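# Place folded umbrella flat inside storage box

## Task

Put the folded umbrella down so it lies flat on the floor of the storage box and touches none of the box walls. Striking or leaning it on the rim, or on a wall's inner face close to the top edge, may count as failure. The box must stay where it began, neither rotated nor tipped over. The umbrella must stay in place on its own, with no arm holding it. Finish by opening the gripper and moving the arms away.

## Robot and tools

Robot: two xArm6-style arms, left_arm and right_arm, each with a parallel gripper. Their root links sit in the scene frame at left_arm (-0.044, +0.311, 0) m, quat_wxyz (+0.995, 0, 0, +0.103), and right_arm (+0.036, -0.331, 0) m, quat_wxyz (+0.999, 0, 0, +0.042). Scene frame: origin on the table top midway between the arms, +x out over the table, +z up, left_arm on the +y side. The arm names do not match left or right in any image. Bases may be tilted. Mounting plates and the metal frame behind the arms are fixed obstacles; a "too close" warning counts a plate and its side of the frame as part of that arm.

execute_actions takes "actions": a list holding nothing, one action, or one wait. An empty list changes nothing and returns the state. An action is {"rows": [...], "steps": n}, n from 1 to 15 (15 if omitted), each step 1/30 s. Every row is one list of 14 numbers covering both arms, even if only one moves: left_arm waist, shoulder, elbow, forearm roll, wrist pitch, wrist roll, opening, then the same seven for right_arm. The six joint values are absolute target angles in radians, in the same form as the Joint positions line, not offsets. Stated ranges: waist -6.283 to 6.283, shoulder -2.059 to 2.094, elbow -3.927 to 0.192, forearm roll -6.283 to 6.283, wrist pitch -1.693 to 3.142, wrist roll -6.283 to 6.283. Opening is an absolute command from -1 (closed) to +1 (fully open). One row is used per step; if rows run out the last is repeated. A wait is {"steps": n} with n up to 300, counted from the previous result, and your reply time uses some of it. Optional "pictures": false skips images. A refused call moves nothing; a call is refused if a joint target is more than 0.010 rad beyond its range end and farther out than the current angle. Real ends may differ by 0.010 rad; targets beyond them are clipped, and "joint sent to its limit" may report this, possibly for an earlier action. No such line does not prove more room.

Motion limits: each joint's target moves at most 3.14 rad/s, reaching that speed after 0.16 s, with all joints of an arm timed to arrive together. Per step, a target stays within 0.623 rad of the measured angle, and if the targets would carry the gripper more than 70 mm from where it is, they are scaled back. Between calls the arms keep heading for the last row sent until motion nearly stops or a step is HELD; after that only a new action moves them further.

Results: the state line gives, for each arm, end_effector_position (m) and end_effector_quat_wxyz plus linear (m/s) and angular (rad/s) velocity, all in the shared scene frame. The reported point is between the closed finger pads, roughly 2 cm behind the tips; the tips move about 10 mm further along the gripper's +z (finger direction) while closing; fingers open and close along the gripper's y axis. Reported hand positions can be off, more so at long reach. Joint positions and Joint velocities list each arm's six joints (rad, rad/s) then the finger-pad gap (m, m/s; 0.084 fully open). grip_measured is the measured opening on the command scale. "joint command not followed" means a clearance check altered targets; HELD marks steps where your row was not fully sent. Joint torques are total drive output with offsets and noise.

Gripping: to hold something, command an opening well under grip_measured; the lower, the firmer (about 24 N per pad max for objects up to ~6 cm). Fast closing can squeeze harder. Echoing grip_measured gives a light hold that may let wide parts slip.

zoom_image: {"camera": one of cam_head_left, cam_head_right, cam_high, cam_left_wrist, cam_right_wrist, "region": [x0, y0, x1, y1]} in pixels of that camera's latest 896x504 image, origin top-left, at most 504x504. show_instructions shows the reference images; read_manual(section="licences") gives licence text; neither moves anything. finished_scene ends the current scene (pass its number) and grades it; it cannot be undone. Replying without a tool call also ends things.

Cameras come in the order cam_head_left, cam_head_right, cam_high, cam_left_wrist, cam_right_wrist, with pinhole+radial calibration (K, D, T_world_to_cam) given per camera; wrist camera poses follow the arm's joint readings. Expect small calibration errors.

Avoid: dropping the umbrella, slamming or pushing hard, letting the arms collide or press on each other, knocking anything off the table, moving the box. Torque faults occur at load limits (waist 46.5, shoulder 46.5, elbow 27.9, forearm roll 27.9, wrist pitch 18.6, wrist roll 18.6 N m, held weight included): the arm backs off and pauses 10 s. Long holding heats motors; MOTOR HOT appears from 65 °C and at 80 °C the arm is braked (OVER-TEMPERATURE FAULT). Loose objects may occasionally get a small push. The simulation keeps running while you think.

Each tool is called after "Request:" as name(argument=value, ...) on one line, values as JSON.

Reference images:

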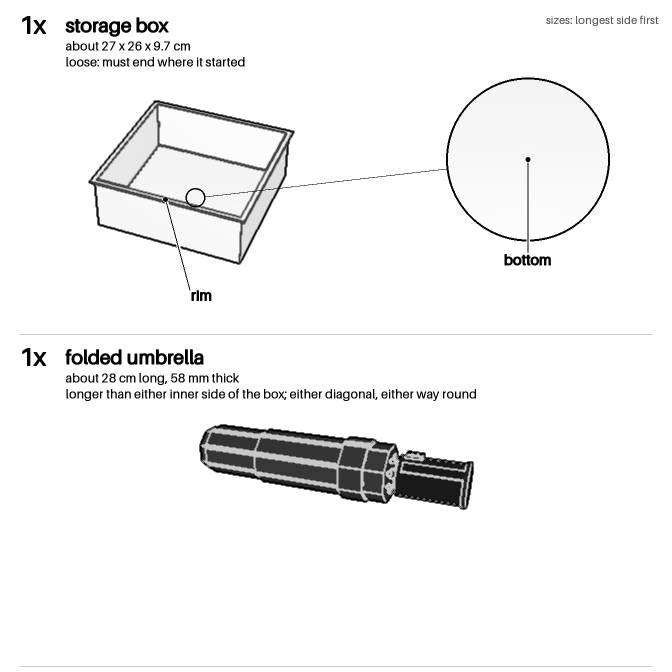

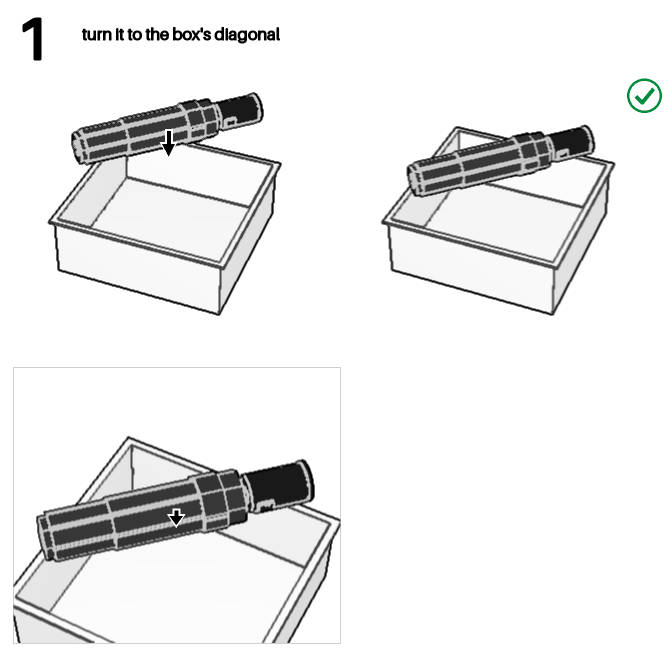

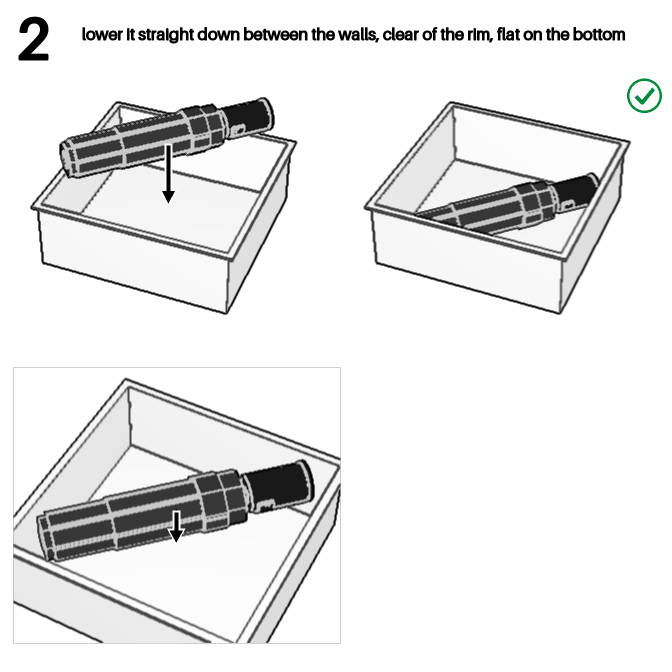

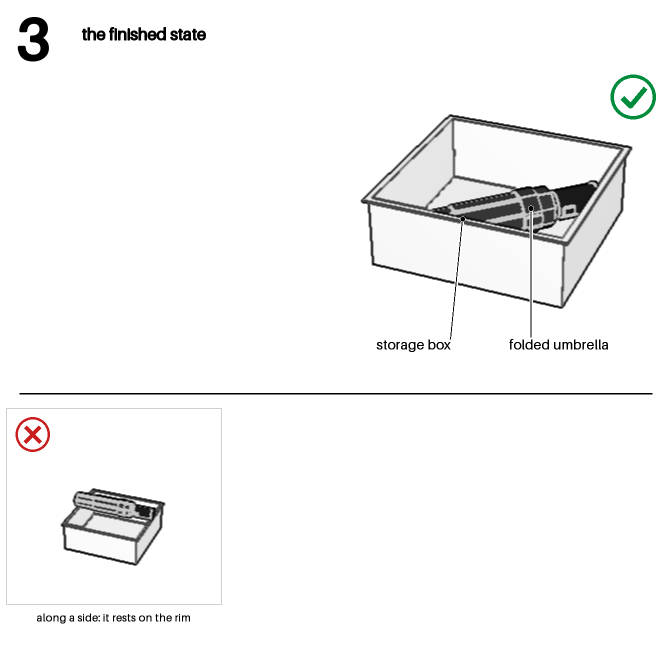

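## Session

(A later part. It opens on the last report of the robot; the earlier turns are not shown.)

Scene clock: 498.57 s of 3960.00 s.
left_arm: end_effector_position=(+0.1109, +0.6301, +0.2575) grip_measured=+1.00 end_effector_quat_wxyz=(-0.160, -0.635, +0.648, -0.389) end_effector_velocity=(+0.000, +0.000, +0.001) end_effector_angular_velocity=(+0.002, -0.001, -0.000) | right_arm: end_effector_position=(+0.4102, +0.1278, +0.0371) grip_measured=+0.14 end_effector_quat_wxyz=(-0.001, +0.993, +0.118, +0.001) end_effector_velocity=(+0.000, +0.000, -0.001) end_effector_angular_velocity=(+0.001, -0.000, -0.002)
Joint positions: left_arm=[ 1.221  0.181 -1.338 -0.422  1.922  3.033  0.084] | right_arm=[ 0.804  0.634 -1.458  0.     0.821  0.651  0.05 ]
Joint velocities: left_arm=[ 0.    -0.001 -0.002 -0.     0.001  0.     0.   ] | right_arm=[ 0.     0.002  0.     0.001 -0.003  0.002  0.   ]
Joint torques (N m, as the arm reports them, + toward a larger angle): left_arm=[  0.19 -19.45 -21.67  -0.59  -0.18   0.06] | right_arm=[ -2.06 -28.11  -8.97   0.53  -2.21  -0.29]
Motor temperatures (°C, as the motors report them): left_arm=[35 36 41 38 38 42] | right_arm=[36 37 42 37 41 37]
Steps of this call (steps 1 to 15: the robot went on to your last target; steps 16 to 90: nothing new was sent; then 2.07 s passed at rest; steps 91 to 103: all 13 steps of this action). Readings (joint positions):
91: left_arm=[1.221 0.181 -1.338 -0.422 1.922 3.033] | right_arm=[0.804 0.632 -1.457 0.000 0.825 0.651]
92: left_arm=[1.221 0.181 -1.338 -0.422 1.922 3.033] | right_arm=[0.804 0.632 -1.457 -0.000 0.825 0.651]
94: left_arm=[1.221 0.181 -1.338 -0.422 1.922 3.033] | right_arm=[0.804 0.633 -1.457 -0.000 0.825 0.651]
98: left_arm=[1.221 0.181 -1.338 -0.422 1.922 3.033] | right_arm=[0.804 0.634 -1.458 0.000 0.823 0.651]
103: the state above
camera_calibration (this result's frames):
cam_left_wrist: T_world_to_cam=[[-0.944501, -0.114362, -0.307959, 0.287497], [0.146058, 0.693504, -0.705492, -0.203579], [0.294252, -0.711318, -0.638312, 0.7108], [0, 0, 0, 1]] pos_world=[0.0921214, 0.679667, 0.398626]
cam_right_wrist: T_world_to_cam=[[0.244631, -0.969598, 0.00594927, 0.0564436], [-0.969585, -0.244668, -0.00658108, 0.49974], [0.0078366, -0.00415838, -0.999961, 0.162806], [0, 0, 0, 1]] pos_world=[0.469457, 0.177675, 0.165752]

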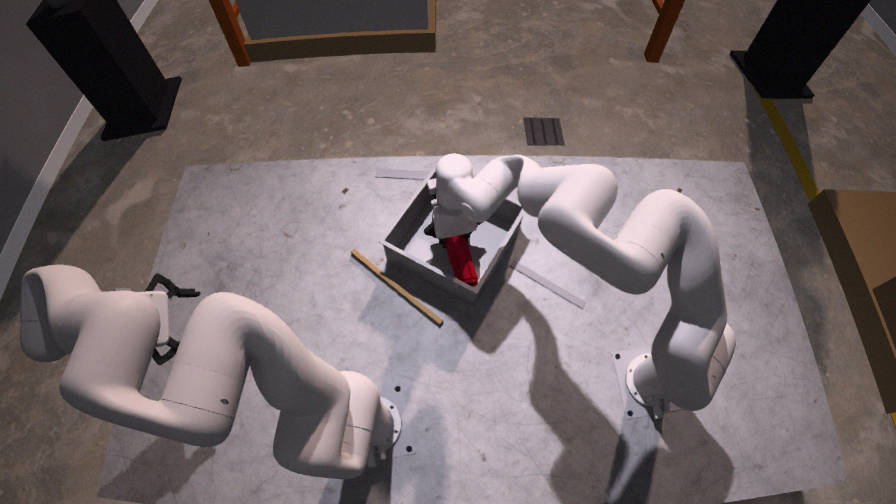

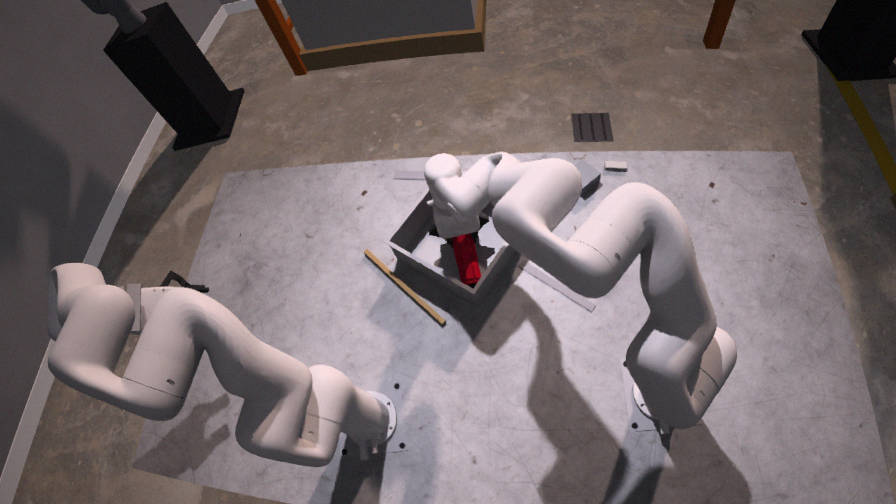

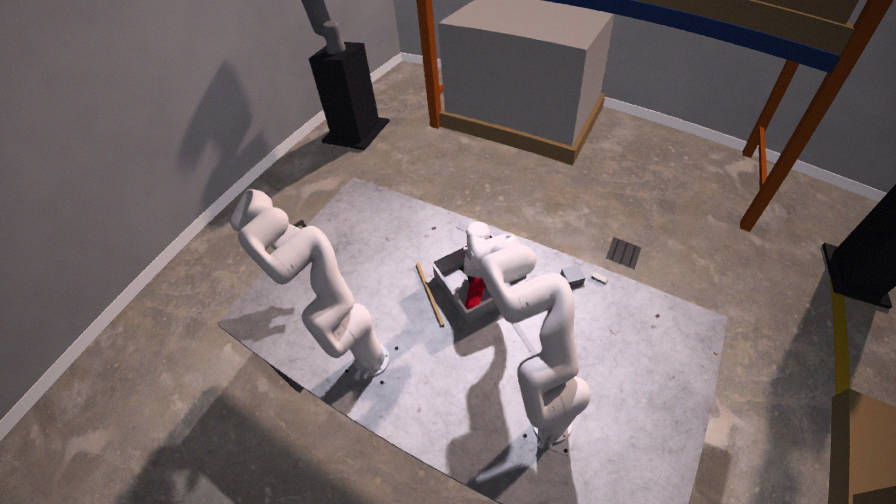

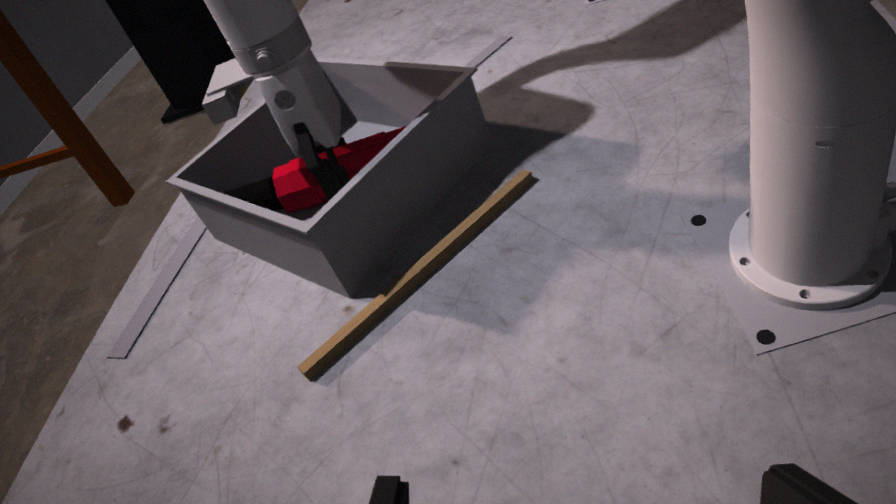

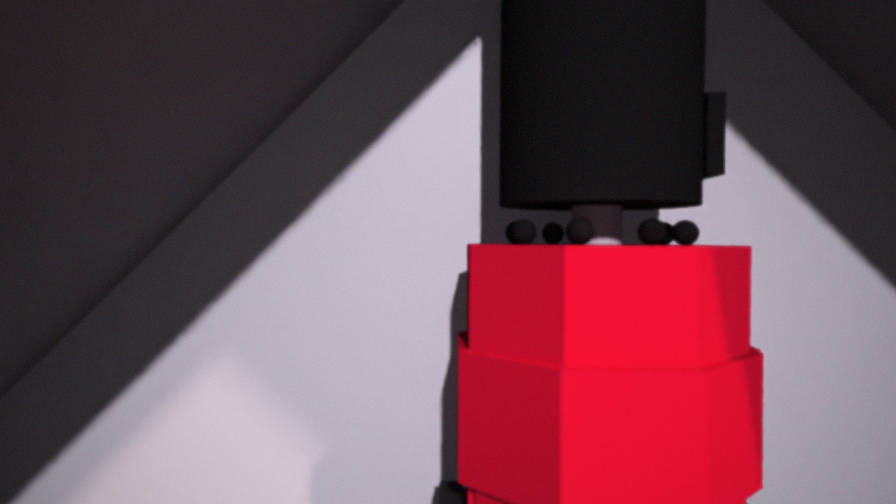

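Request:
execute_actions(actions=[{"rows":[[1.221,0.181,-1.338,-0.422,1.922,3.033,1,0.804,0.6345,-1.4570,0,0.8225,0.651,-0.2],[1.221,0.181,-1.338,-0.422,1.922,3.033,1,0.804,0.6335,-1.4571,0,0.8236,0.651,-0.1],[1.221,0.181,-1.338,-0.422,1.922,3.033,1,0.804,0.6335,-1.4571,0,0.8236,0.651,0.0],[1.221,0.181,-1.338,-0.422,1.922,3.033,1,0.804,0.6335,-1.4571,0,0.8236,0.651,0.07],[1.221,0.181,-1.338,-0.422,1.922,3.033,1,0.804,0.6335,-1.4571,0,0.8236,0.651,0.12],[1.221,0.181,-1.338,-0.422,1.922,3.033,1,0.804,0.6335,-1.4571,0,0.8236,0.651,0.17],[1.221,0.181,-1.338,-0.422,1.922,3.033,1,0.804,0.6335,-1.4571,0,0.8236,0.651,0.22],[1.221,0.181,-1.338,-0.422,1.922,3.033,1,0.804,0.6335,-1.4571,0,0.8236,0.651,0.28],[1.221,0.181,-1.338,-0.422,1.922,3.033,1,0.804,0.6335,-1.4571,0,0.8236,0.651,0.36],[1.221,0.181,-1.338,-0.422,1.922,3.033,1,0.804,0.6335,-1.4571,0,0.8236,0.651,0.45],[1.221,0.181,-1.338,-0.422,1.922,3.033,1,0.804,0.6335,-1.4571,0,0.8236,0.651,0.55],[1.221,0.181,-1.338,-0.422,1.922,3.033,1,0.804,0.6335,-1.4571,0,0.8236,0.651,0.65],[1.221,0.181,-1.338,-0.422,1.922,3.033,1,0.804,0.6335,-1.4571,0,0.8236,0.651,0.75],[1.221,0.181,-1.338,-0.422,1.922,3.033,1,0.804,0.6335,-1.4571,0,0.8236,0.651,0.85],[1.221,0.181,-1.338,-0.422,1.922,3.033,1,0.804,0.6335,-1.4571,0,0.8236,0.651,0.9]],"steps":15}], pictures=false)

Request:
execute_actions(actions=[{"steps":8}], pictures=true)

Scene clock: 507.63 s of 3960.00 s.
left_arm: end_effector_position=(+0.1109, +0.6301, +0.2575) grip_measured=+1.00 end_effector_quat_wxyz=(-0.160, -0.635, +0.648, -0.389) end_effector_velocity=(-0.000, -0.001, +0.000) end_effector_angular_velocity=(-0.002, +0.001, -0.001) | right_arm: end_effector_position=(+0.4084, +0.1257, +0.0345) grip_measured=+0.73 end_effector_quat_wxyz=(+0.002, +0.993, +0.118, -0.002) end_effector_velocity=(+0.015, +0.017, +0.028) end_effector_angular_velocity=(+0.053, -0.044, +0.001)
Joint positions: left_arm=[ 1.221  0.181 -1.338 -0.422  1.922  3.033  0.084] | right_arm=[ 0.804  0.636 -1.454  0.     0.825  0.651  0.074]
Joint velocities: left_arm=[-0.    -0.     0.001  0.001  0.001 -0.    -0.   ] | right_arm=[-0.001 -0.025 -0.033 -0.001 -0.011 -0.001  0.092]
Joint torques (N m, as the arm reports them, + toward a larger angle): left_arm=[ -0.13 -19.06 -21.38  -0.47  -0.12  -0.1 ] | right_arm=[ -2.12 -29.76  -9.31   0.43  -1.95  -0.24]
Motor temperatures (°C, as the motors report them): left_arm=[35 36 41 38 38 42] | right_arm=[36 37 41 37 41 37]
Steps of this call (steps 1 to 15: the robot went on to your last target; steps 16 to 90: nothing new was sent; then 5.57 s passed at rest; steps 91 to 105: all 15 steps of this action). Readings (joint positions):
91: left_arm=[1.221 0.181 -1.338 -0.422 1.922 3.033] | right_arm=[0.804 0.636 -1.457 0.000 0.821 0.651]
92: left_arm=[1.221 0.181 -1.338 -0.422 1.922 3.033] | right_arm=[0.804 0.636 -1.457 0.000 0.821 0.651]
94: left_arm=[1.221 0.181 -1.338 -0.422 1.922 3.033] | right_arm=[0.804 0.635 -1.457 0.000 0.822 0.651]
98: left_arm=[1.221 0.181 -1.338 -0.422 1.922 3.033] | right_arm=[0.804 0.635 -1.457 0.000 0.823 0.651]
105: the state above

Scene clock: 507.90 s of 3960.00 s.
left_arm: end_effector_position=(+0.1109, +0.6301, +0.2575) grip_measured=+1.00 end_effector_quat_wxyz=(-0.160, -0.635, +0.648, -0.389) end_effector_velocity=(-0.000, -0.000, -0.000) end_effector_angular_velocity=(-0.002, +0.000, -0.000) | right_arm: end_effector_position=(+0.4096, +0.1271, +0.0369) grip_measured=+0.90 end_effector_quat_wxyz=(+0.000, +0.993, +0.118, -0.000) end_effector_velocity=(+0.001, +0.000, +0.001) end_effector_angular_velocity=(+0.003, -0.002, +0.000)
Joint positions: left_arm=[ 1.221  0.181 -1.338 -0.422  1.922  3.033  0.084] | right_arm=[ 0.804  0.634 -1.457 -0.     0.824  0.651  0.08 ]
Joint velocities: left_arm=[-0.     0.     0.001 -0.    -0.    -0.    -0.   ] | right_arm=[-0.    -0.001  0.     0.    -0.002 -0.001  0.001]
Joint torques (N m, as the arm reports them, + toward a larger angle): left_arm=[  0.32 -19.28 -21.53  -0.38  -0.2    0.02] | right_arm=[ -2.18 -29.85  -9.42   0.33  -1.95  -0.28]
Motor temperatures (°C, as the motors report them): left_arm=[35 36 41 38 38 42] | right_arm=[36 37 41 37 41 37]
Steps of this call (steps 1 to 8: the robot went on to your last target). Readings (joint positions):
1: left_arm=[1.221 0.181 -1.338 -0.422 1.922 3.033] | right_arm=[0.804 0.635 -1.455 -0.000 0.824 0.651]
2: left_arm=[1.221 0.181 -1.338 -0.422 1.922 3.033] | right_arm=[0.804 0.635 -1.456 -0.000 0.824 0.651]
4: left_arm=[1.221 0.181 -1.338 -0.422 1.922 3.033] | right_arm=[0.804 0.634 -1.457 -0.000 0.824 0.651]
8: the state above
camera_calibration (this result's frames):
cam_left_wrist: T_world_to_cam=[[-0.944501, -0.114362, -0.307958, 0.287497], [0.146058, 0.693504, -0.705492, -0.203579], [0.294252, -0.711318, -0.638312, 0.7108], [0, 0, 0, 1]] pos_world=[0.0921214, 0.679667, 0.398626]
cam_right_wrist: T_world_to_cam=[[0.244646, -0.969583, 0.00759069, 0.0558564], [-0.969593, -0.244683, -0.00438332, 0.49897], [0.0061073, -0.00628752, -0.999962, 0.163559], [0, 0, 0, 1]] pos_world=[0.469134, 0.177275, 0.165316]

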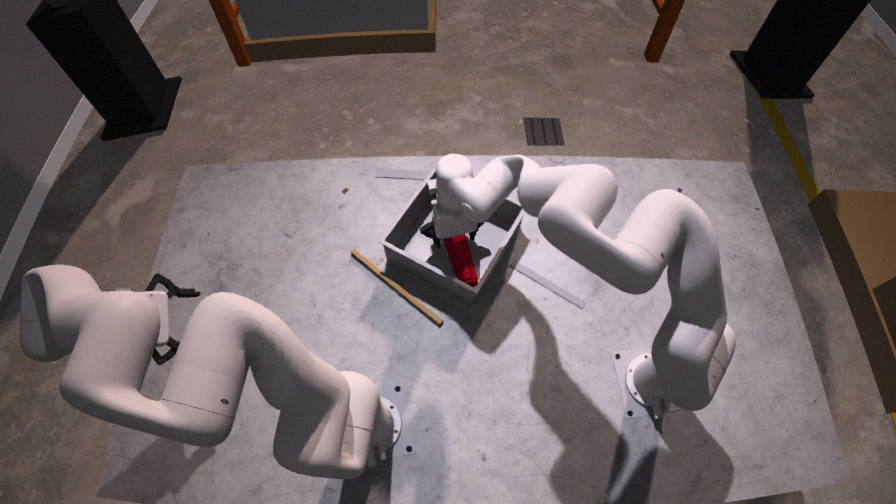

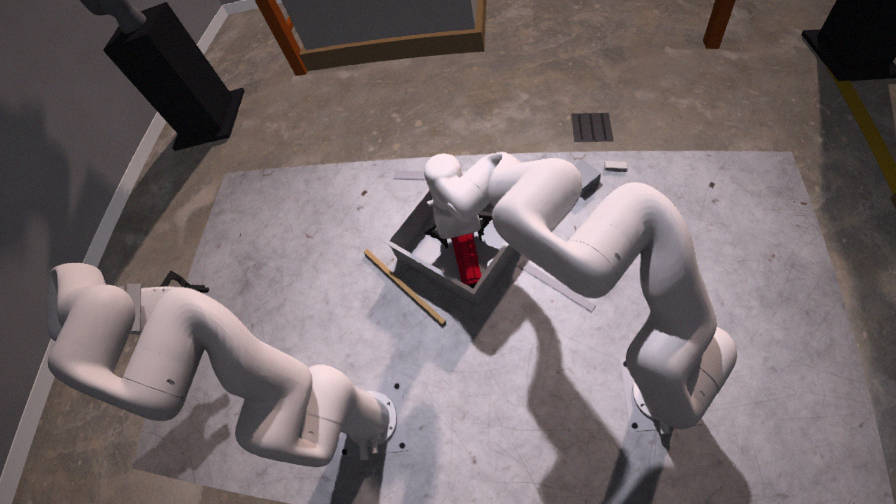

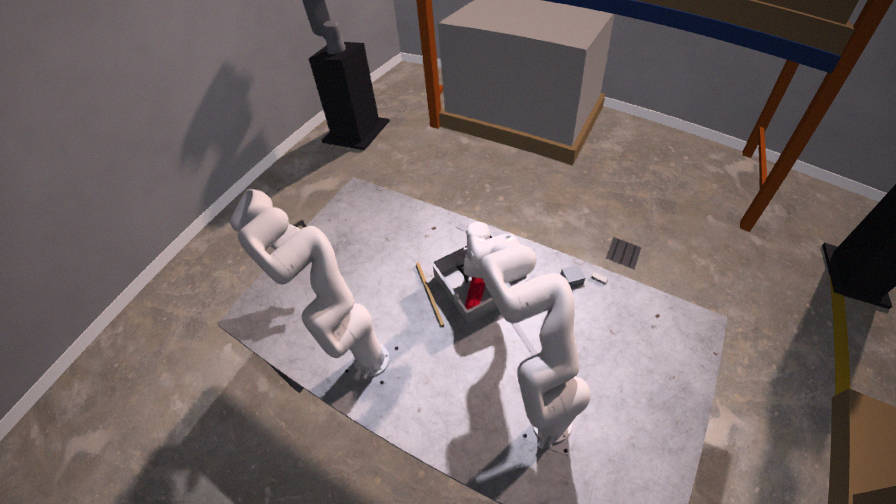

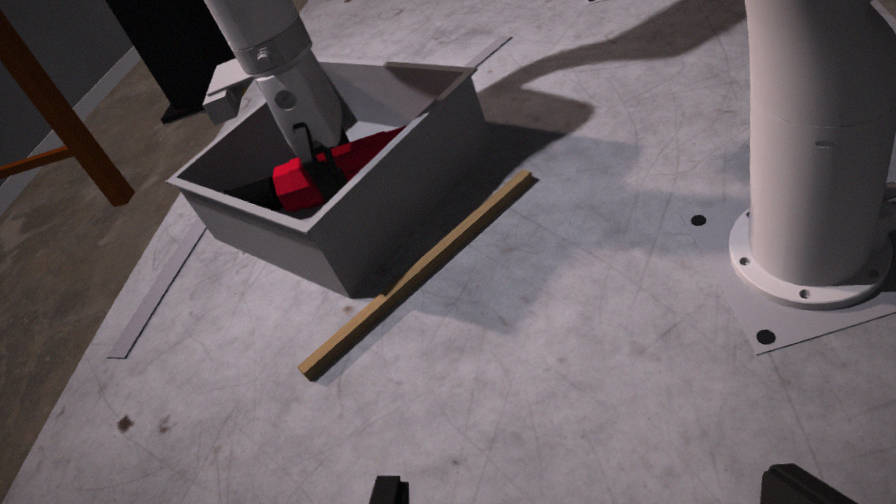

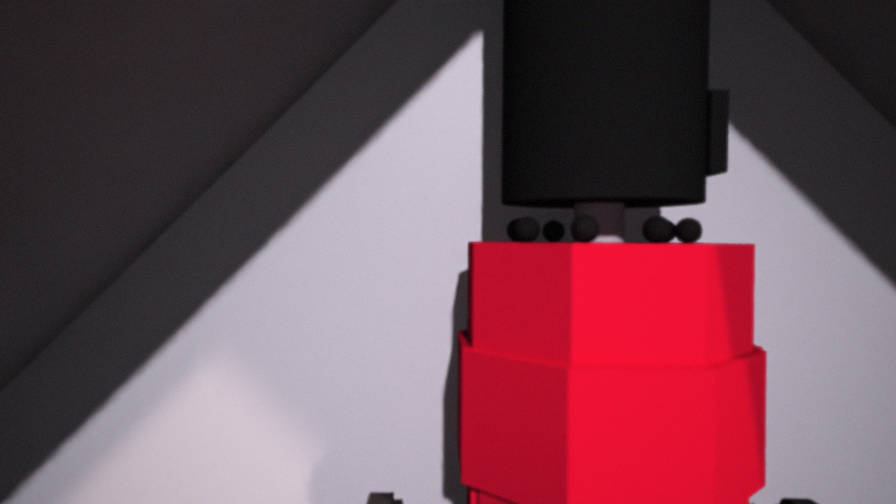

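Request:
execute_actions(actions=[{"rows":[[1.221,0.181,-1.338,-0.422,1.922,3.033,1,0.804,0.6310,-1.4575,0,0.8265,0.651,0.9],[1.221,0.181,-1.338,-0.422,1.922,3.033,1,0.804,0.6267,-1.4581,0,0.8314,0.651,0.9],[1.221,0.181,-1.338,-0.422,1.922,3.033,1,0.804,0.6196,-1.4592,0,0.8395,0.651,0.9],[1.221,0.181,-1.338,-0.422,1.922,3.033,1,0.804,0.6111,-1.4611,0,0.8500,0.651,0.9],[1.221,0.181,-1.338,-0.422,1.922,3.033,1,0.804,0.6025,-1.4630,0,0.8604,0.651,0.9],[1.221,0.181,-1.338,-0.422,1.922,3.033,1,0.804,0.5940,-1.4649,0,0.8709,0.651,0.9],[1.221,0.181,-1.338,-0.422,1.922,3.033,1,0.804,0.5846,-1.4686,0,0.8840,0.651,0.9],[1.221,0.181,-1.338,-0.422,1.922,3.033,1,0.804,0.5752,-1.4723,0,0.8970,0.651,0.9],[1.221,0.181,-1.338,-0.422,1.922,3.033,1,0.804,0.5659,-1.4759,0,0.9101,0.651,0.9],[1.221,0.181,-1.338,-0.422,1.922,3.033,1,0.804,0.5565,-1.4796,0,0.9231,0.651,0.9],[1.221,0.181,-1.338,-0.422,1.922,3.033,1,0.804,0.5471,-1.4833,0,0.9362,0.651,0.9],[1.221,0.181,-1.338,-0.422,1.922,3.033,1,0.804,0.5336,-1.4926,0,0.9590,0.651,0.9],[1.221,0.181,-1.338,-0.422,1.922,3.033,1,0.804,0.5201,-1.5020,0,0.9819,0.651,0.9],[1.221,0.181,-1.338,-0.422,1.922,3.033,1,0.804,0.5066,-1.5113,0,1.0047,0.651,0.9],[1.221,0.181,-1.338,-0.422,1.922,3.033,1,0.804,0.4898,-1.5302,0,1.0404,0.651,0.9]],"steps":15}], pictures=false)

Request:
execute_actions(actions=[{"rows":[[1.221,0.181,-1.338,-0.422,1.922,3.033,1,0.804,0.4730,-1.5491,0,1.0761,0.651,0.9],[1.221,0.181,-1.338,-0.422,1.922,3.033,1,0.804,0.45,-1.57,0,1.12,0.651,0.9],[1.221,0.181,-1.338,-0.422,1.922,3.033,1,0.804,0.42,-1.59,0,1.17,0.651,0.9],[1.221,0.181,-1.338,-0.422,1.922,3.033,1,0.79,0.38,-1.59,0,1.21,0.64,0.9],[1.221,0.181,-1.338,-0.422,1.922,3.033,1,0.76,0.33,-1.57,0,1.24,0.60,0.9],[1.221,0.181,-1.338,-0.422,1.922,3.033,1,0.72,0.27,-1.52,0,1.25,0.55,0.9],[1.221,0.181,-1.338,-0.422,1.922,3.033,1,0.67,0.21,-1.46,0,1.25,0.5,0.9],[1.221,0.181,-1.338,-0.422,1.922,3.033,1,0.62,0.15,-1.39,0,1.24,0.45,0.9],[1.221,0.181,-1.338,-0.422,1.922,3.033,1,0.57,0.09,-1.31,0,1.22,0.4,0.9],[1.221,0.181,-1.338,-0.422,1.922,3.033,1,0.52,0.04,-1.24,0,1.20,0.36,0.9],[1.221,0.181,-1.338,-0.422,1.922,3.033,1,0.47,0.0,-1.18,0,1.18,0.33,0.9],[1.221,0.181,-1.338,-0.422,1.922,3.033,1,0.43,-0.03,-1.14,0,1.17,0.31,0.9],[1.221,0.181,-1.338,-0.422,1.922,3.033,1,0.40,-0.05,-1.12,0,1.17,0.3,0.9]],"steps":15}], pictures=false)

Request:
execute_actions(actions=[{"steps":15}], pictures=true)

Scene clock: 519.73 s of 3960.00 s.
left_arm: end_effector_position=(+0.1109, +0.6301, +0.2575) grip_measured=+1.00 end_effector_quat_wxyz=(-0.160, -0.635, +0.648, -0.389) end_effector_velocity=(-0.000, +0.000, +0.001) end_effector_angular_velocity=(+0.000, -0.000, -0.001) | right_arm: end_effector_position=(+0.4099, +0.1275, +0.0943) grip_measured=+0.90 end_effector_quat_wxyz=(+0.000, +0.993, +0.118, -0.000) end_effector_velocity=(-0.003, -0.005, +0.231) end_effector_angular_velocity=(-0.021, +0.017, -0.002)
Joint positions: left_arm=[ 1.221  0.181 -1.338 -0.422  1.922  3.033  0.084] | right_arm=[ 0.804  0.542 -1.489  0.     0.948  0.651  0.08 ]
Joint velocities: left_arm=[-0.     0.    -0.002  0.     0.002  0.     0.   ] | right_arm=[-0.001 -0.329 -0.196 -0.     0.552  0.001 -0.   ]
Joint torques (N m, as the arm reports them, + toward a larger angle): left_arm=[  0.09 -19.3  -21.58  -0.54  -0.13   0.01] | right_arm=[ -2.23 -31.96 -10.97   0.4   -2.06  -0.33]
Motor temperatures (°C, as the motors report them): left_arm=[35 36 41 38 38 42] | right_arm=[36 37 41 37 41 37]
Steps of this call (steps 1 to 15: the robot went on to your last target; steps 16 to 90: nothing new was sent; then 8.33 s passed at rest; steps 91 to 105: all 15 steps of this action). Readings (joint positions):
91: left_arm=[1.221 0.181 -1.338 -0.422 1.922 3.033] | right_arm=[0.804 0.633 -1.457 0.000 0.824 0.651]
92: left_arm=[1.221 0.181 -1.338 -0.422 1.922 3.033] | right_arm=[0.804 0.633 -1.457 0.000 0.824 0.651]
94: left_arm=[1.221 0.181 -1.338 -0.422 1.922 3.033] | right_arm=[0.804 0.630 -1.457 0.000 0.829 0.651]
98: left_arm=[1.221 0.181 -1.338 -0.422 1.922 3.033] | right_arm=[0.804 0.607 -1.462 0.000 0.857 0.651]
105: the state above

Scene clock: 520.23 s of 3960.00 s.
left_arm: end_effector_position=(+0.1109, +0.6301, +0.2575) grip_measured=+1.00 end_effector_quat_wxyz=(-0.160, -0.635, +0.648, -0.389) end_effector_velocity=(+0.000, +0.000, +0.000) end_effector_angular_velocity=(-0.000, -0.001, -0.000) | right_arm: end_effector_position=(+0.4381, +0.0234, +0.2225) grip_measured=+0.90 end_effector_quat_wxyz=(-0.001, +0.993, +0.116, +0.001) end_effector_velocity=(+0.087, -0.410, +0.060) end_effector_angular_velocity=(-0.030, +0.031, -0.152)
Joint positions: left_arm=[ 1.221  0.181 -1.338 -0.422  1.922  3.033  0.084] | right_arm=[ 0.64   0.215 -1.393 -0.     1.174  0.491  0.08 ]
Joint velocities: left_arm=[-0.     0.001 -0.001 -0.001  0.001  0.    -0.   ] | right_arm=[-0.68  -0.721  0.775 -0.    -0.01  -0.528 -0.   ]
Joint torques (N m, as the arm reports them, + toward a larger angle): left_arm=[ -0.03 -19.4  -21.58  -0.67  -0.13   0.06] | right_arm=[ -1.49 -25.09 -10.39   0.36  -1.89  -0.27]
Motor temperatures (°C, as the motors report them): left_arm=[35 36 41 38 38 42] | right_arm=[36 37 41 37 41 37]
Steps of this call (steps 1 to 15: all 15 steps of this action). Readings (joint positions):
1: left_arm=[1.221 0.181 -1.338 -0.422 1.922 3.033] | right_arm=[0.804 0.531 -1.497 0.000 0.968 0.651]
2: left_arm=[1.221 0.181 -1.338 -0.422 1.922 3.033] | right_arm=[0.804 0.518 -1.506 0.000 0.991 0.651]
4: left_arm=[1.221 0.181 -1.338 -0.422 1.922 3.033] | right_arm=[0.804 0.489 -1.533 0.000 1.047 0.651]
8: left_arm=[1.221 0.181 -1.338 -0.422 1.922 3.033] | right_arm=[0.783 0.398 -1.555 0.000 1.148 0.623]
15: the state above

Scene clock: 520.73 s of 3960.00 s.
left_arm: end_effector_position=(+0.1109, +0.6301, +0.2575) grip_measured=+1.00 end_effector_quat_wxyz=(-0.160, -0.635, +0.648, -0.389) end_effector_velocity=(+0.000, -0.000, -0.000) end_effector_angular_velocity=(-0.001, -0.000, +0.000) | right_arm: end_effector_position=(+0.4444, -0.1157, +0.2397) grip_measured=+0.90 end_effector_quat_wxyz=(+0.000, +0.996, +0.092, -0.000) end_effector_velocity=(-0.005, -0.011, -0.007) end_effector_angular_velocity=(-0.006, +0.014, +0.007)
Joint positions: left_arm=[ 1.221  0.181 -1.338 -0.422  1.922  3.033  0.084] | right_arm=[ 0.403 -0.047 -1.122  0.     1.17   0.302  0.08 ]
Joint velocities: left_arm=[-0.     0.001  0.001 -0.001 -0.     0.    -0.   ] | right_arm=[-0.016 -0.016  0.034  0.001 -0.003 -0.023 -0.   ]
Joint torques (N m, as the arm reports them, + toward a larger angle): left_arm=[  0.21 -19.34 -21.54  -0.3   -0.35  -0.1 ] | right_arm=[ -1.87 -18.59 -10.56   0.35  -1.93  -0.27]
Motor temperatures (°C, as the motors report them): left_arm=[35 36 41 38 38 42] | right_arm=[36 37 41 37 41 37]
Steps of this call (steps 1 to 15: the robot went on to your last target). Readings (joint positions):
1: left_arm=[1.221 0.181 -1.338 -0.422 1.922 3.033] | right_arm=[0.617 0.191 -1.367 -0.000 1.174 0.474]
2: left_arm=[1.221 0.181 -1.338 -0.422 1.922 3.033] | right_arm=[0.595 0.167 -1.341 -0.000 1.174 0.456]
4: left_arm=[1.221 0.181 -1.338 -0.422 1.922 3.033] | right_arm=[0.549 0.116 -1.289 -0.000 1.173 0.419]
8: left_arm=[1.221 0.181 -1.338 -0.422 1.922 3.033] | right_arm=[0.456 0.013 -1.184 -0.000 1.171 0.345]
15: the state above
camera_calibration (this result's frames):
cam_left_wrist: T_world_to_cam=[[-0.944501, -0.114362, -0.307958, 0.287497], [0.146058, 0.693504, -0.705492, -0.203579], [0.294252, -0.711318, -0.638312, 0.7108], [0, 0, 0, 1]] pos_world=[0.0921214, 0.679667, 0.398626]
cam_right_wrist: T_world_to_cam=[[0.193919, -0.980991, 0.00719561, -0.168261], [-0.981001, -0.193953, -0.00438443, 0.485072], [0.0056967, -0.00620868, -0.999964, 0.364804], [0, 0, 0, 1]] pos_world=[0.506407, -0.0687169, 0.368128]

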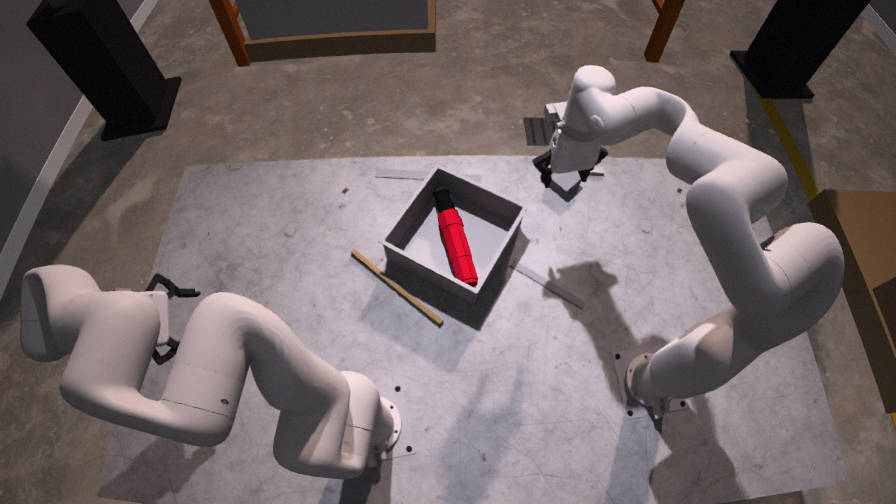

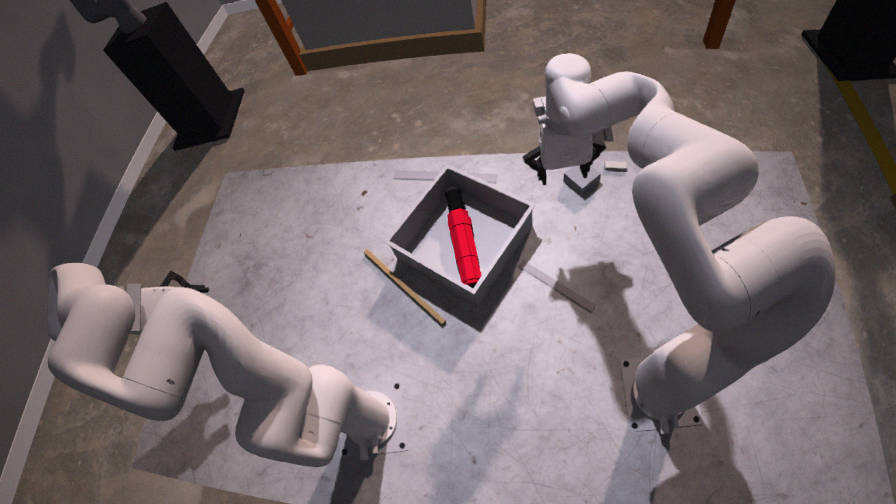

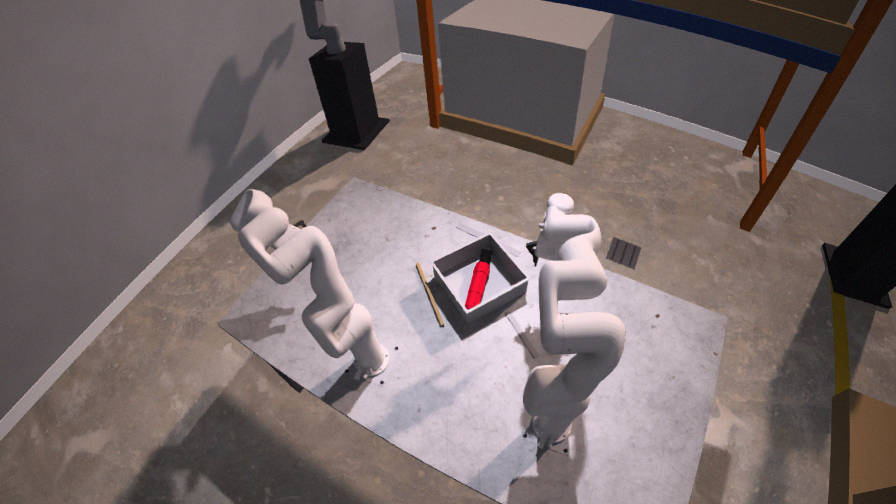

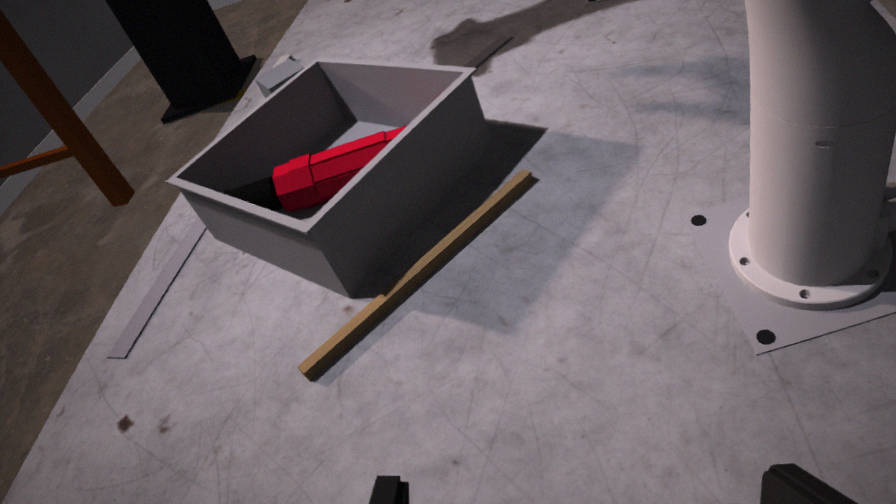

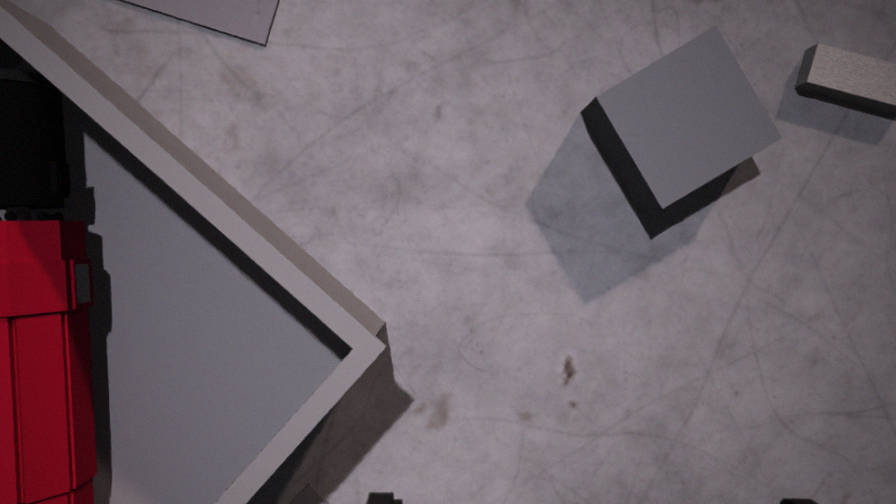

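Request:
zoom_image(camera="cam_head_left", region=[370, 155, 540, 315])

Request:
zoom_image(camera="cam_high", region=[420, 225, 540, 340])

Region (370, 155, 540, 315) of cam_head_left's 896x504 image, scaled by 2.965, with more detail than that image has; it fills the top 474 rows of this view, and the rest is white.

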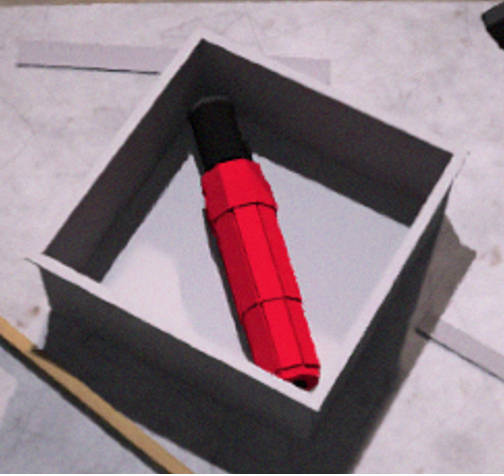

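Region (420, 225, 540, 340) of cam_high's 896x504 image, scaled by 4.200, with more detail than that image has; it fills the top 483 rows of this view, and the rest is white.

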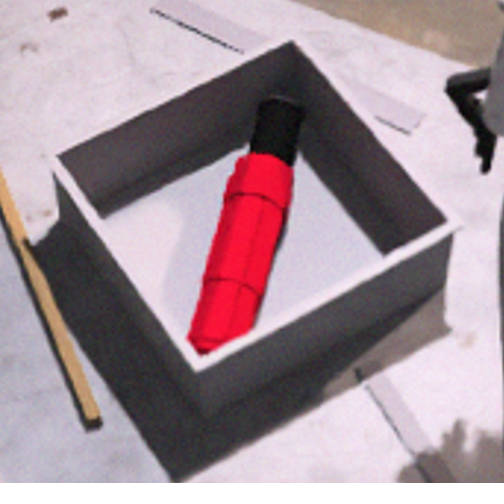

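Request:
execute_actions(actions=[{"rows":[[1.221,0.181,-1.338,-0.422,1.922,3.033,1,0.6776,0.375,-1.693,0,1.318,-1.046,0.9]],"steps":15}], pictures=false)

Request:
execute_actions(actions=[{"steps":18}], pictures=true)

Scene clock: 534.93 s of 3960.00 s.
left_arm: end_effector_position=(+0.1109, +0.6301, +0.2575) grip_measured=+1.00 end_effector_quat_wxyz=(-0.160, -0.635, +0.648, -0.389) end_effector_velocity=(-0.000, +0.000, +0.001) end_effector_angular_velocity=(+0.003, -0.000, -0.000) | right_arm: end_effector_position=(+0.4620, +0.0307, +0.2517) grip_measured=+0.90 end_effector_quat_wxyz=(-0.000, +0.838, +0.545, -0.000) end_effector_velocity=(-0.024, +0.288, -0.008) end_effector_angular_velocity=(-0.001, +0.001, +3.115)
Joint positions: left_arm=[ 1.221  0.181 -1.338 -0.422  1.922  3.033  0.084] | right_arm=[ 0.621  0.288 -1.576  0.     1.287 -0.448  0.08 ]
Joint velocities: left_arm=[ 0.    -0.001 -0.001  0.    -0.     0.    -0.   ] | right_arm=[ 0.421  0.636 -0.852  0.     0.218 -2.695  0.   ]
Joint torques (N m, as the arm reports them, + toward a larger angle): left_arm=[  0.05 -19.24 -21.39  -0.55  -0.26  -0.04] | right_arm=[ -4.02 -27.78  -9.98   0.27  -1.86  -0.61]
Motor temperatures (°C, as the motors report them): left_arm=[35 36 41 38 38 42] | right_arm=[36 37 42 37 41 37]
Steps of this call (steps 1 to 15: the robot went on to your last target; steps 16 to 90: nothing new was sent; then 10.70 s passed at rest; steps 91 to 105: all 15 steps of this action). Readings (joint positions):
91: left_arm=[1.221 0.181 -1.338 -0.422 1.922 3.033] | right_arm=[0.400 -0.050 -1.120 -0.000 1.170 0.300]
92: left_arm=[1.221 0.181 -1.338 -0.422 1.922 3.033] | right_arm=[0.402 -0.046 -1.125 -0.000 1.172 0.293]
94: left_arm=[1.221 0.181 -1.338 -0.422 1.922 3.033] | right_arm=[0.426 -0.008 -1.178 -0.000 1.187 0.232]
98: left_arm=[1.221 0.181 -1.338 -0.422 1.922 3.033] | right_arm=[0.508 0.115 -1.344 0.000 1.227 0.038]
105: the state above

Scene clock: 535.53 s of 3960.00 s.
left_arm: end_effector_position=(+0.1109, +0.6301, +0.2575) grip_measured=+1.00 end_effector_quat_wxyz=(-0.160, -0.635, +0.648, -0.389) end_effector_velocity=(+0.000, +0.000, +0.000) end_effector_angular_velocity=(-0.001, -0.001, -0.000) | right_arm: end_effector_position=(+0.4572, +0.0691, +0.2502) grip_measured=+0.90 end_effector_quat_wxyz=(+0.000, +0.619, +0.785, +0.000) end_effector_velocity=(-0.001, +0.002, -0.000) end_effector_angular_velocity=(+0.001, -0.000, +0.011)
Joint positions: left_arm=[ 1.221  0.181 -1.338 -0.422  1.922  3.033  0.084] | right_arm=[ 0.677  0.375 -1.693 -0.     1.318 -1.045  0.08 ]
Joint velocities: left_arm=[ 0.     0.001 -0.001 -0.001  0.001  0.    -0.   ] | right_arm=[ 0.003  0.002 -0.001  0.    -0.001 -0.007 -0.   ]
Joint torques (N m, as the arm reports them, + toward a larger angle): left_arm=[  0.25 -19.09 -21.42  -0.56  -0.1   -0.11] | right_arm=[ -2.25 -27.23 -10.47   0.5   -1.88  -0.26]
Motor temperatures (°C, as the motors report them): left_arm=[35 36 41 38 38 42] | right_arm=[36 37 42 37 41 37]
Steps of this call (steps 1 to 18: the robot went on to your last target). Readings (joint positions):
1: left_arm=[1.221 0.181 -1.338 -0.422 1.922 3.033] | right_arm=[0.635 0.308 -1.603 0.000 1.294 -0.540]
2: left_arm=[1.221 0.181 -1.338 -0.422 1.922 3.033] | right_arm=[0.646 0.326 -1.625 0.000 1.300 -0.633]
4: left_arm=[1.221 0.181 -1.338 -0.422 1.922 3.033] | right_arm=[0.662 0.351 -1.658 0.000 1.309 -0.808]
8: left_arm=[1.221 0.181 -1.338 -0.422 1.922 3.033] | right_arm=[0.676 0.372 -1.688 0.000 1.317 -1.011]
18: the state above
camera_calibration (this result's frames):
cam_left_wrist: T_world_to_cam=[[-0.944501, -0.114362, -0.307958, 0.287497], [0.146058, 0.693504, -0.705492, -0.203579], [0.294252, -0.711318, -0.638312, 0.7108], [0, 0, 0, 1]] pos_world=[0.0921214, 0.679667, 0.398626]
cam_right_wrist: T_world_to_cam=[[0.969894, 0.243422, 0.00722495, -0.428988], [0.243461, -0.969897, -0.00513154, 0.0275428], [0.00575833, 0.00673604, -0.999961, 0.37546], [0, 0, 0, 1]] pos_world=[0.407205, 0.128609, 0.378686]

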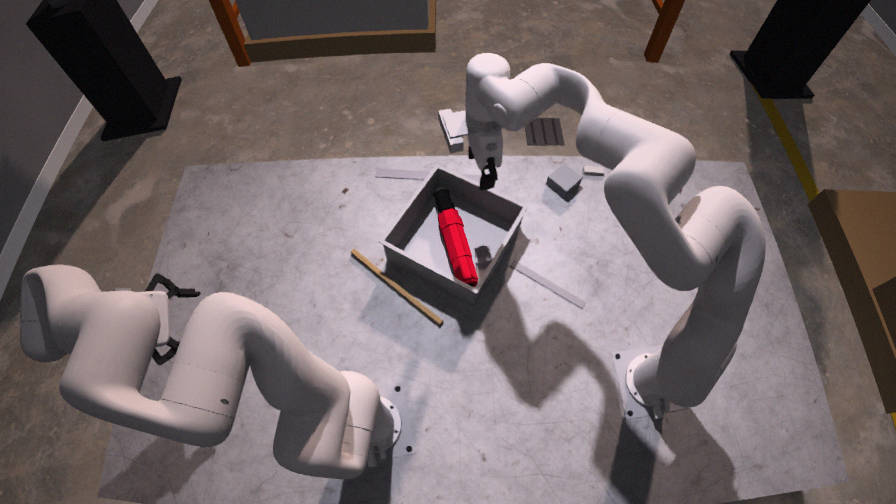

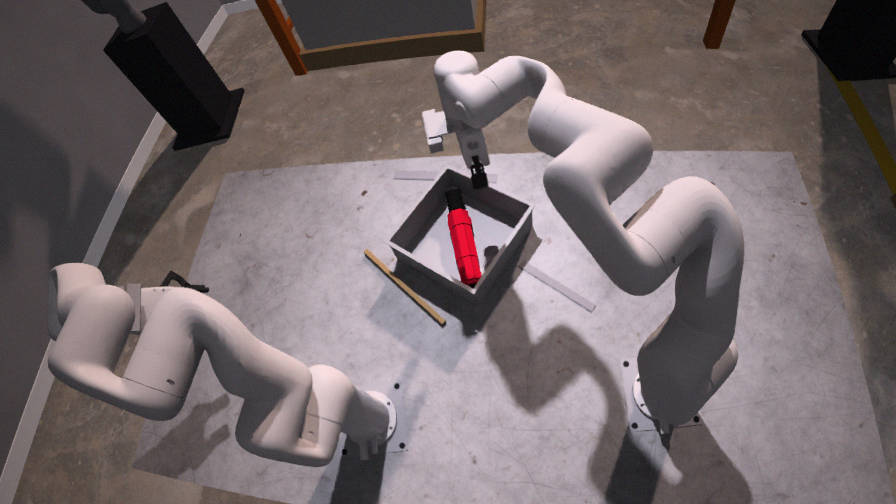

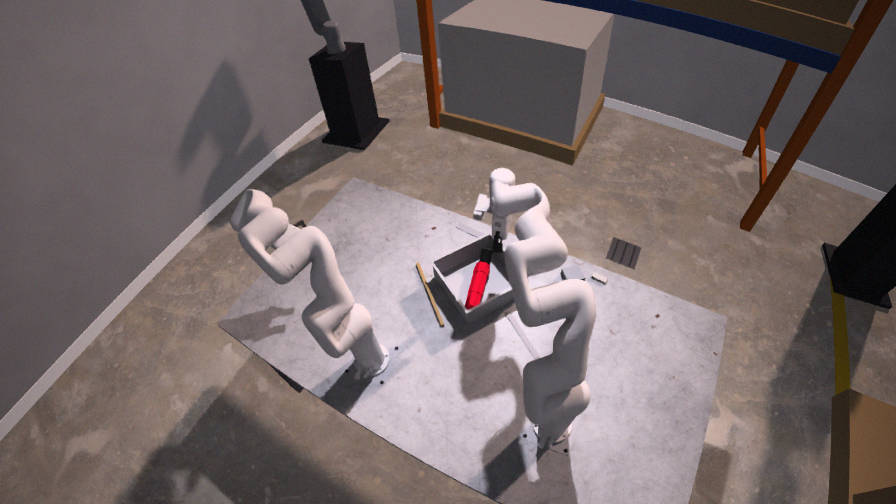

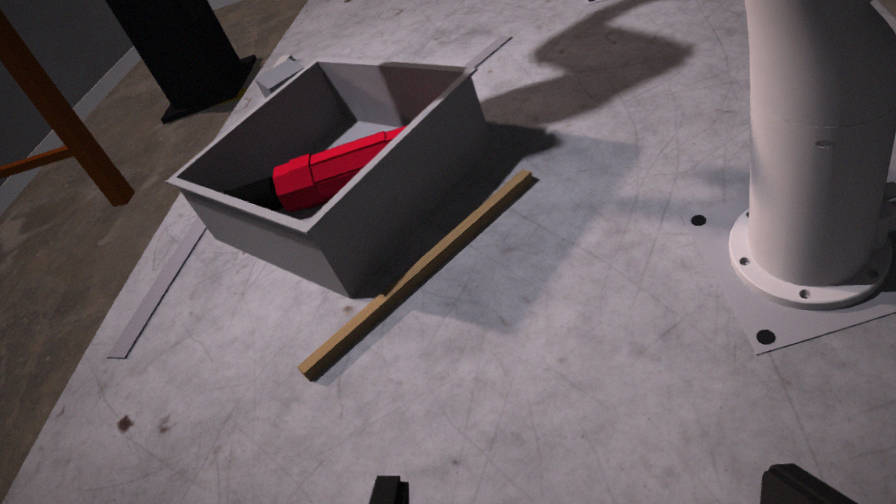

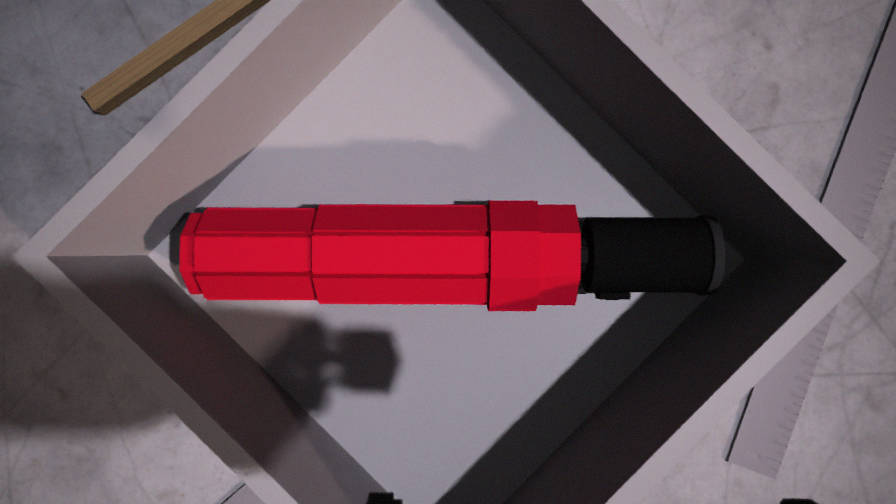

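Request:
zoom_image(camera="cam_right_wrist", region=[130, 180, 290, 330])

Request:
zoom_image(camera="cam_right_wrist", region=[640, 180, 800, 330])

Region (130, 180, 290, 330) of cam_right_wrist's 896x504 image, scaled by 3.150, with more detail than that image has; it fills the top 472 rows of this view, and the rest is white.

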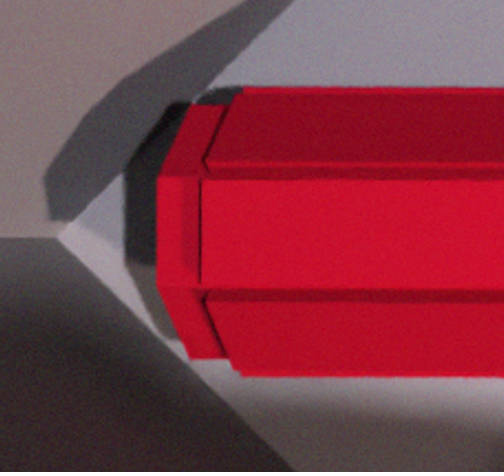

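Region (640, 180, 800, 330) of cam_right_wrist's 896x504 image, scaled by 3.150, with more detail than that image has; it fills the top 472 rows of this view, and the rest is white.

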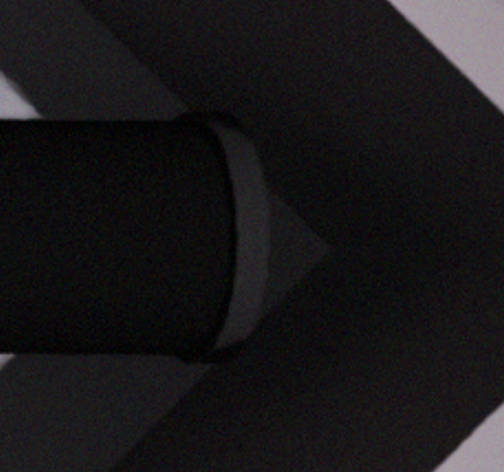

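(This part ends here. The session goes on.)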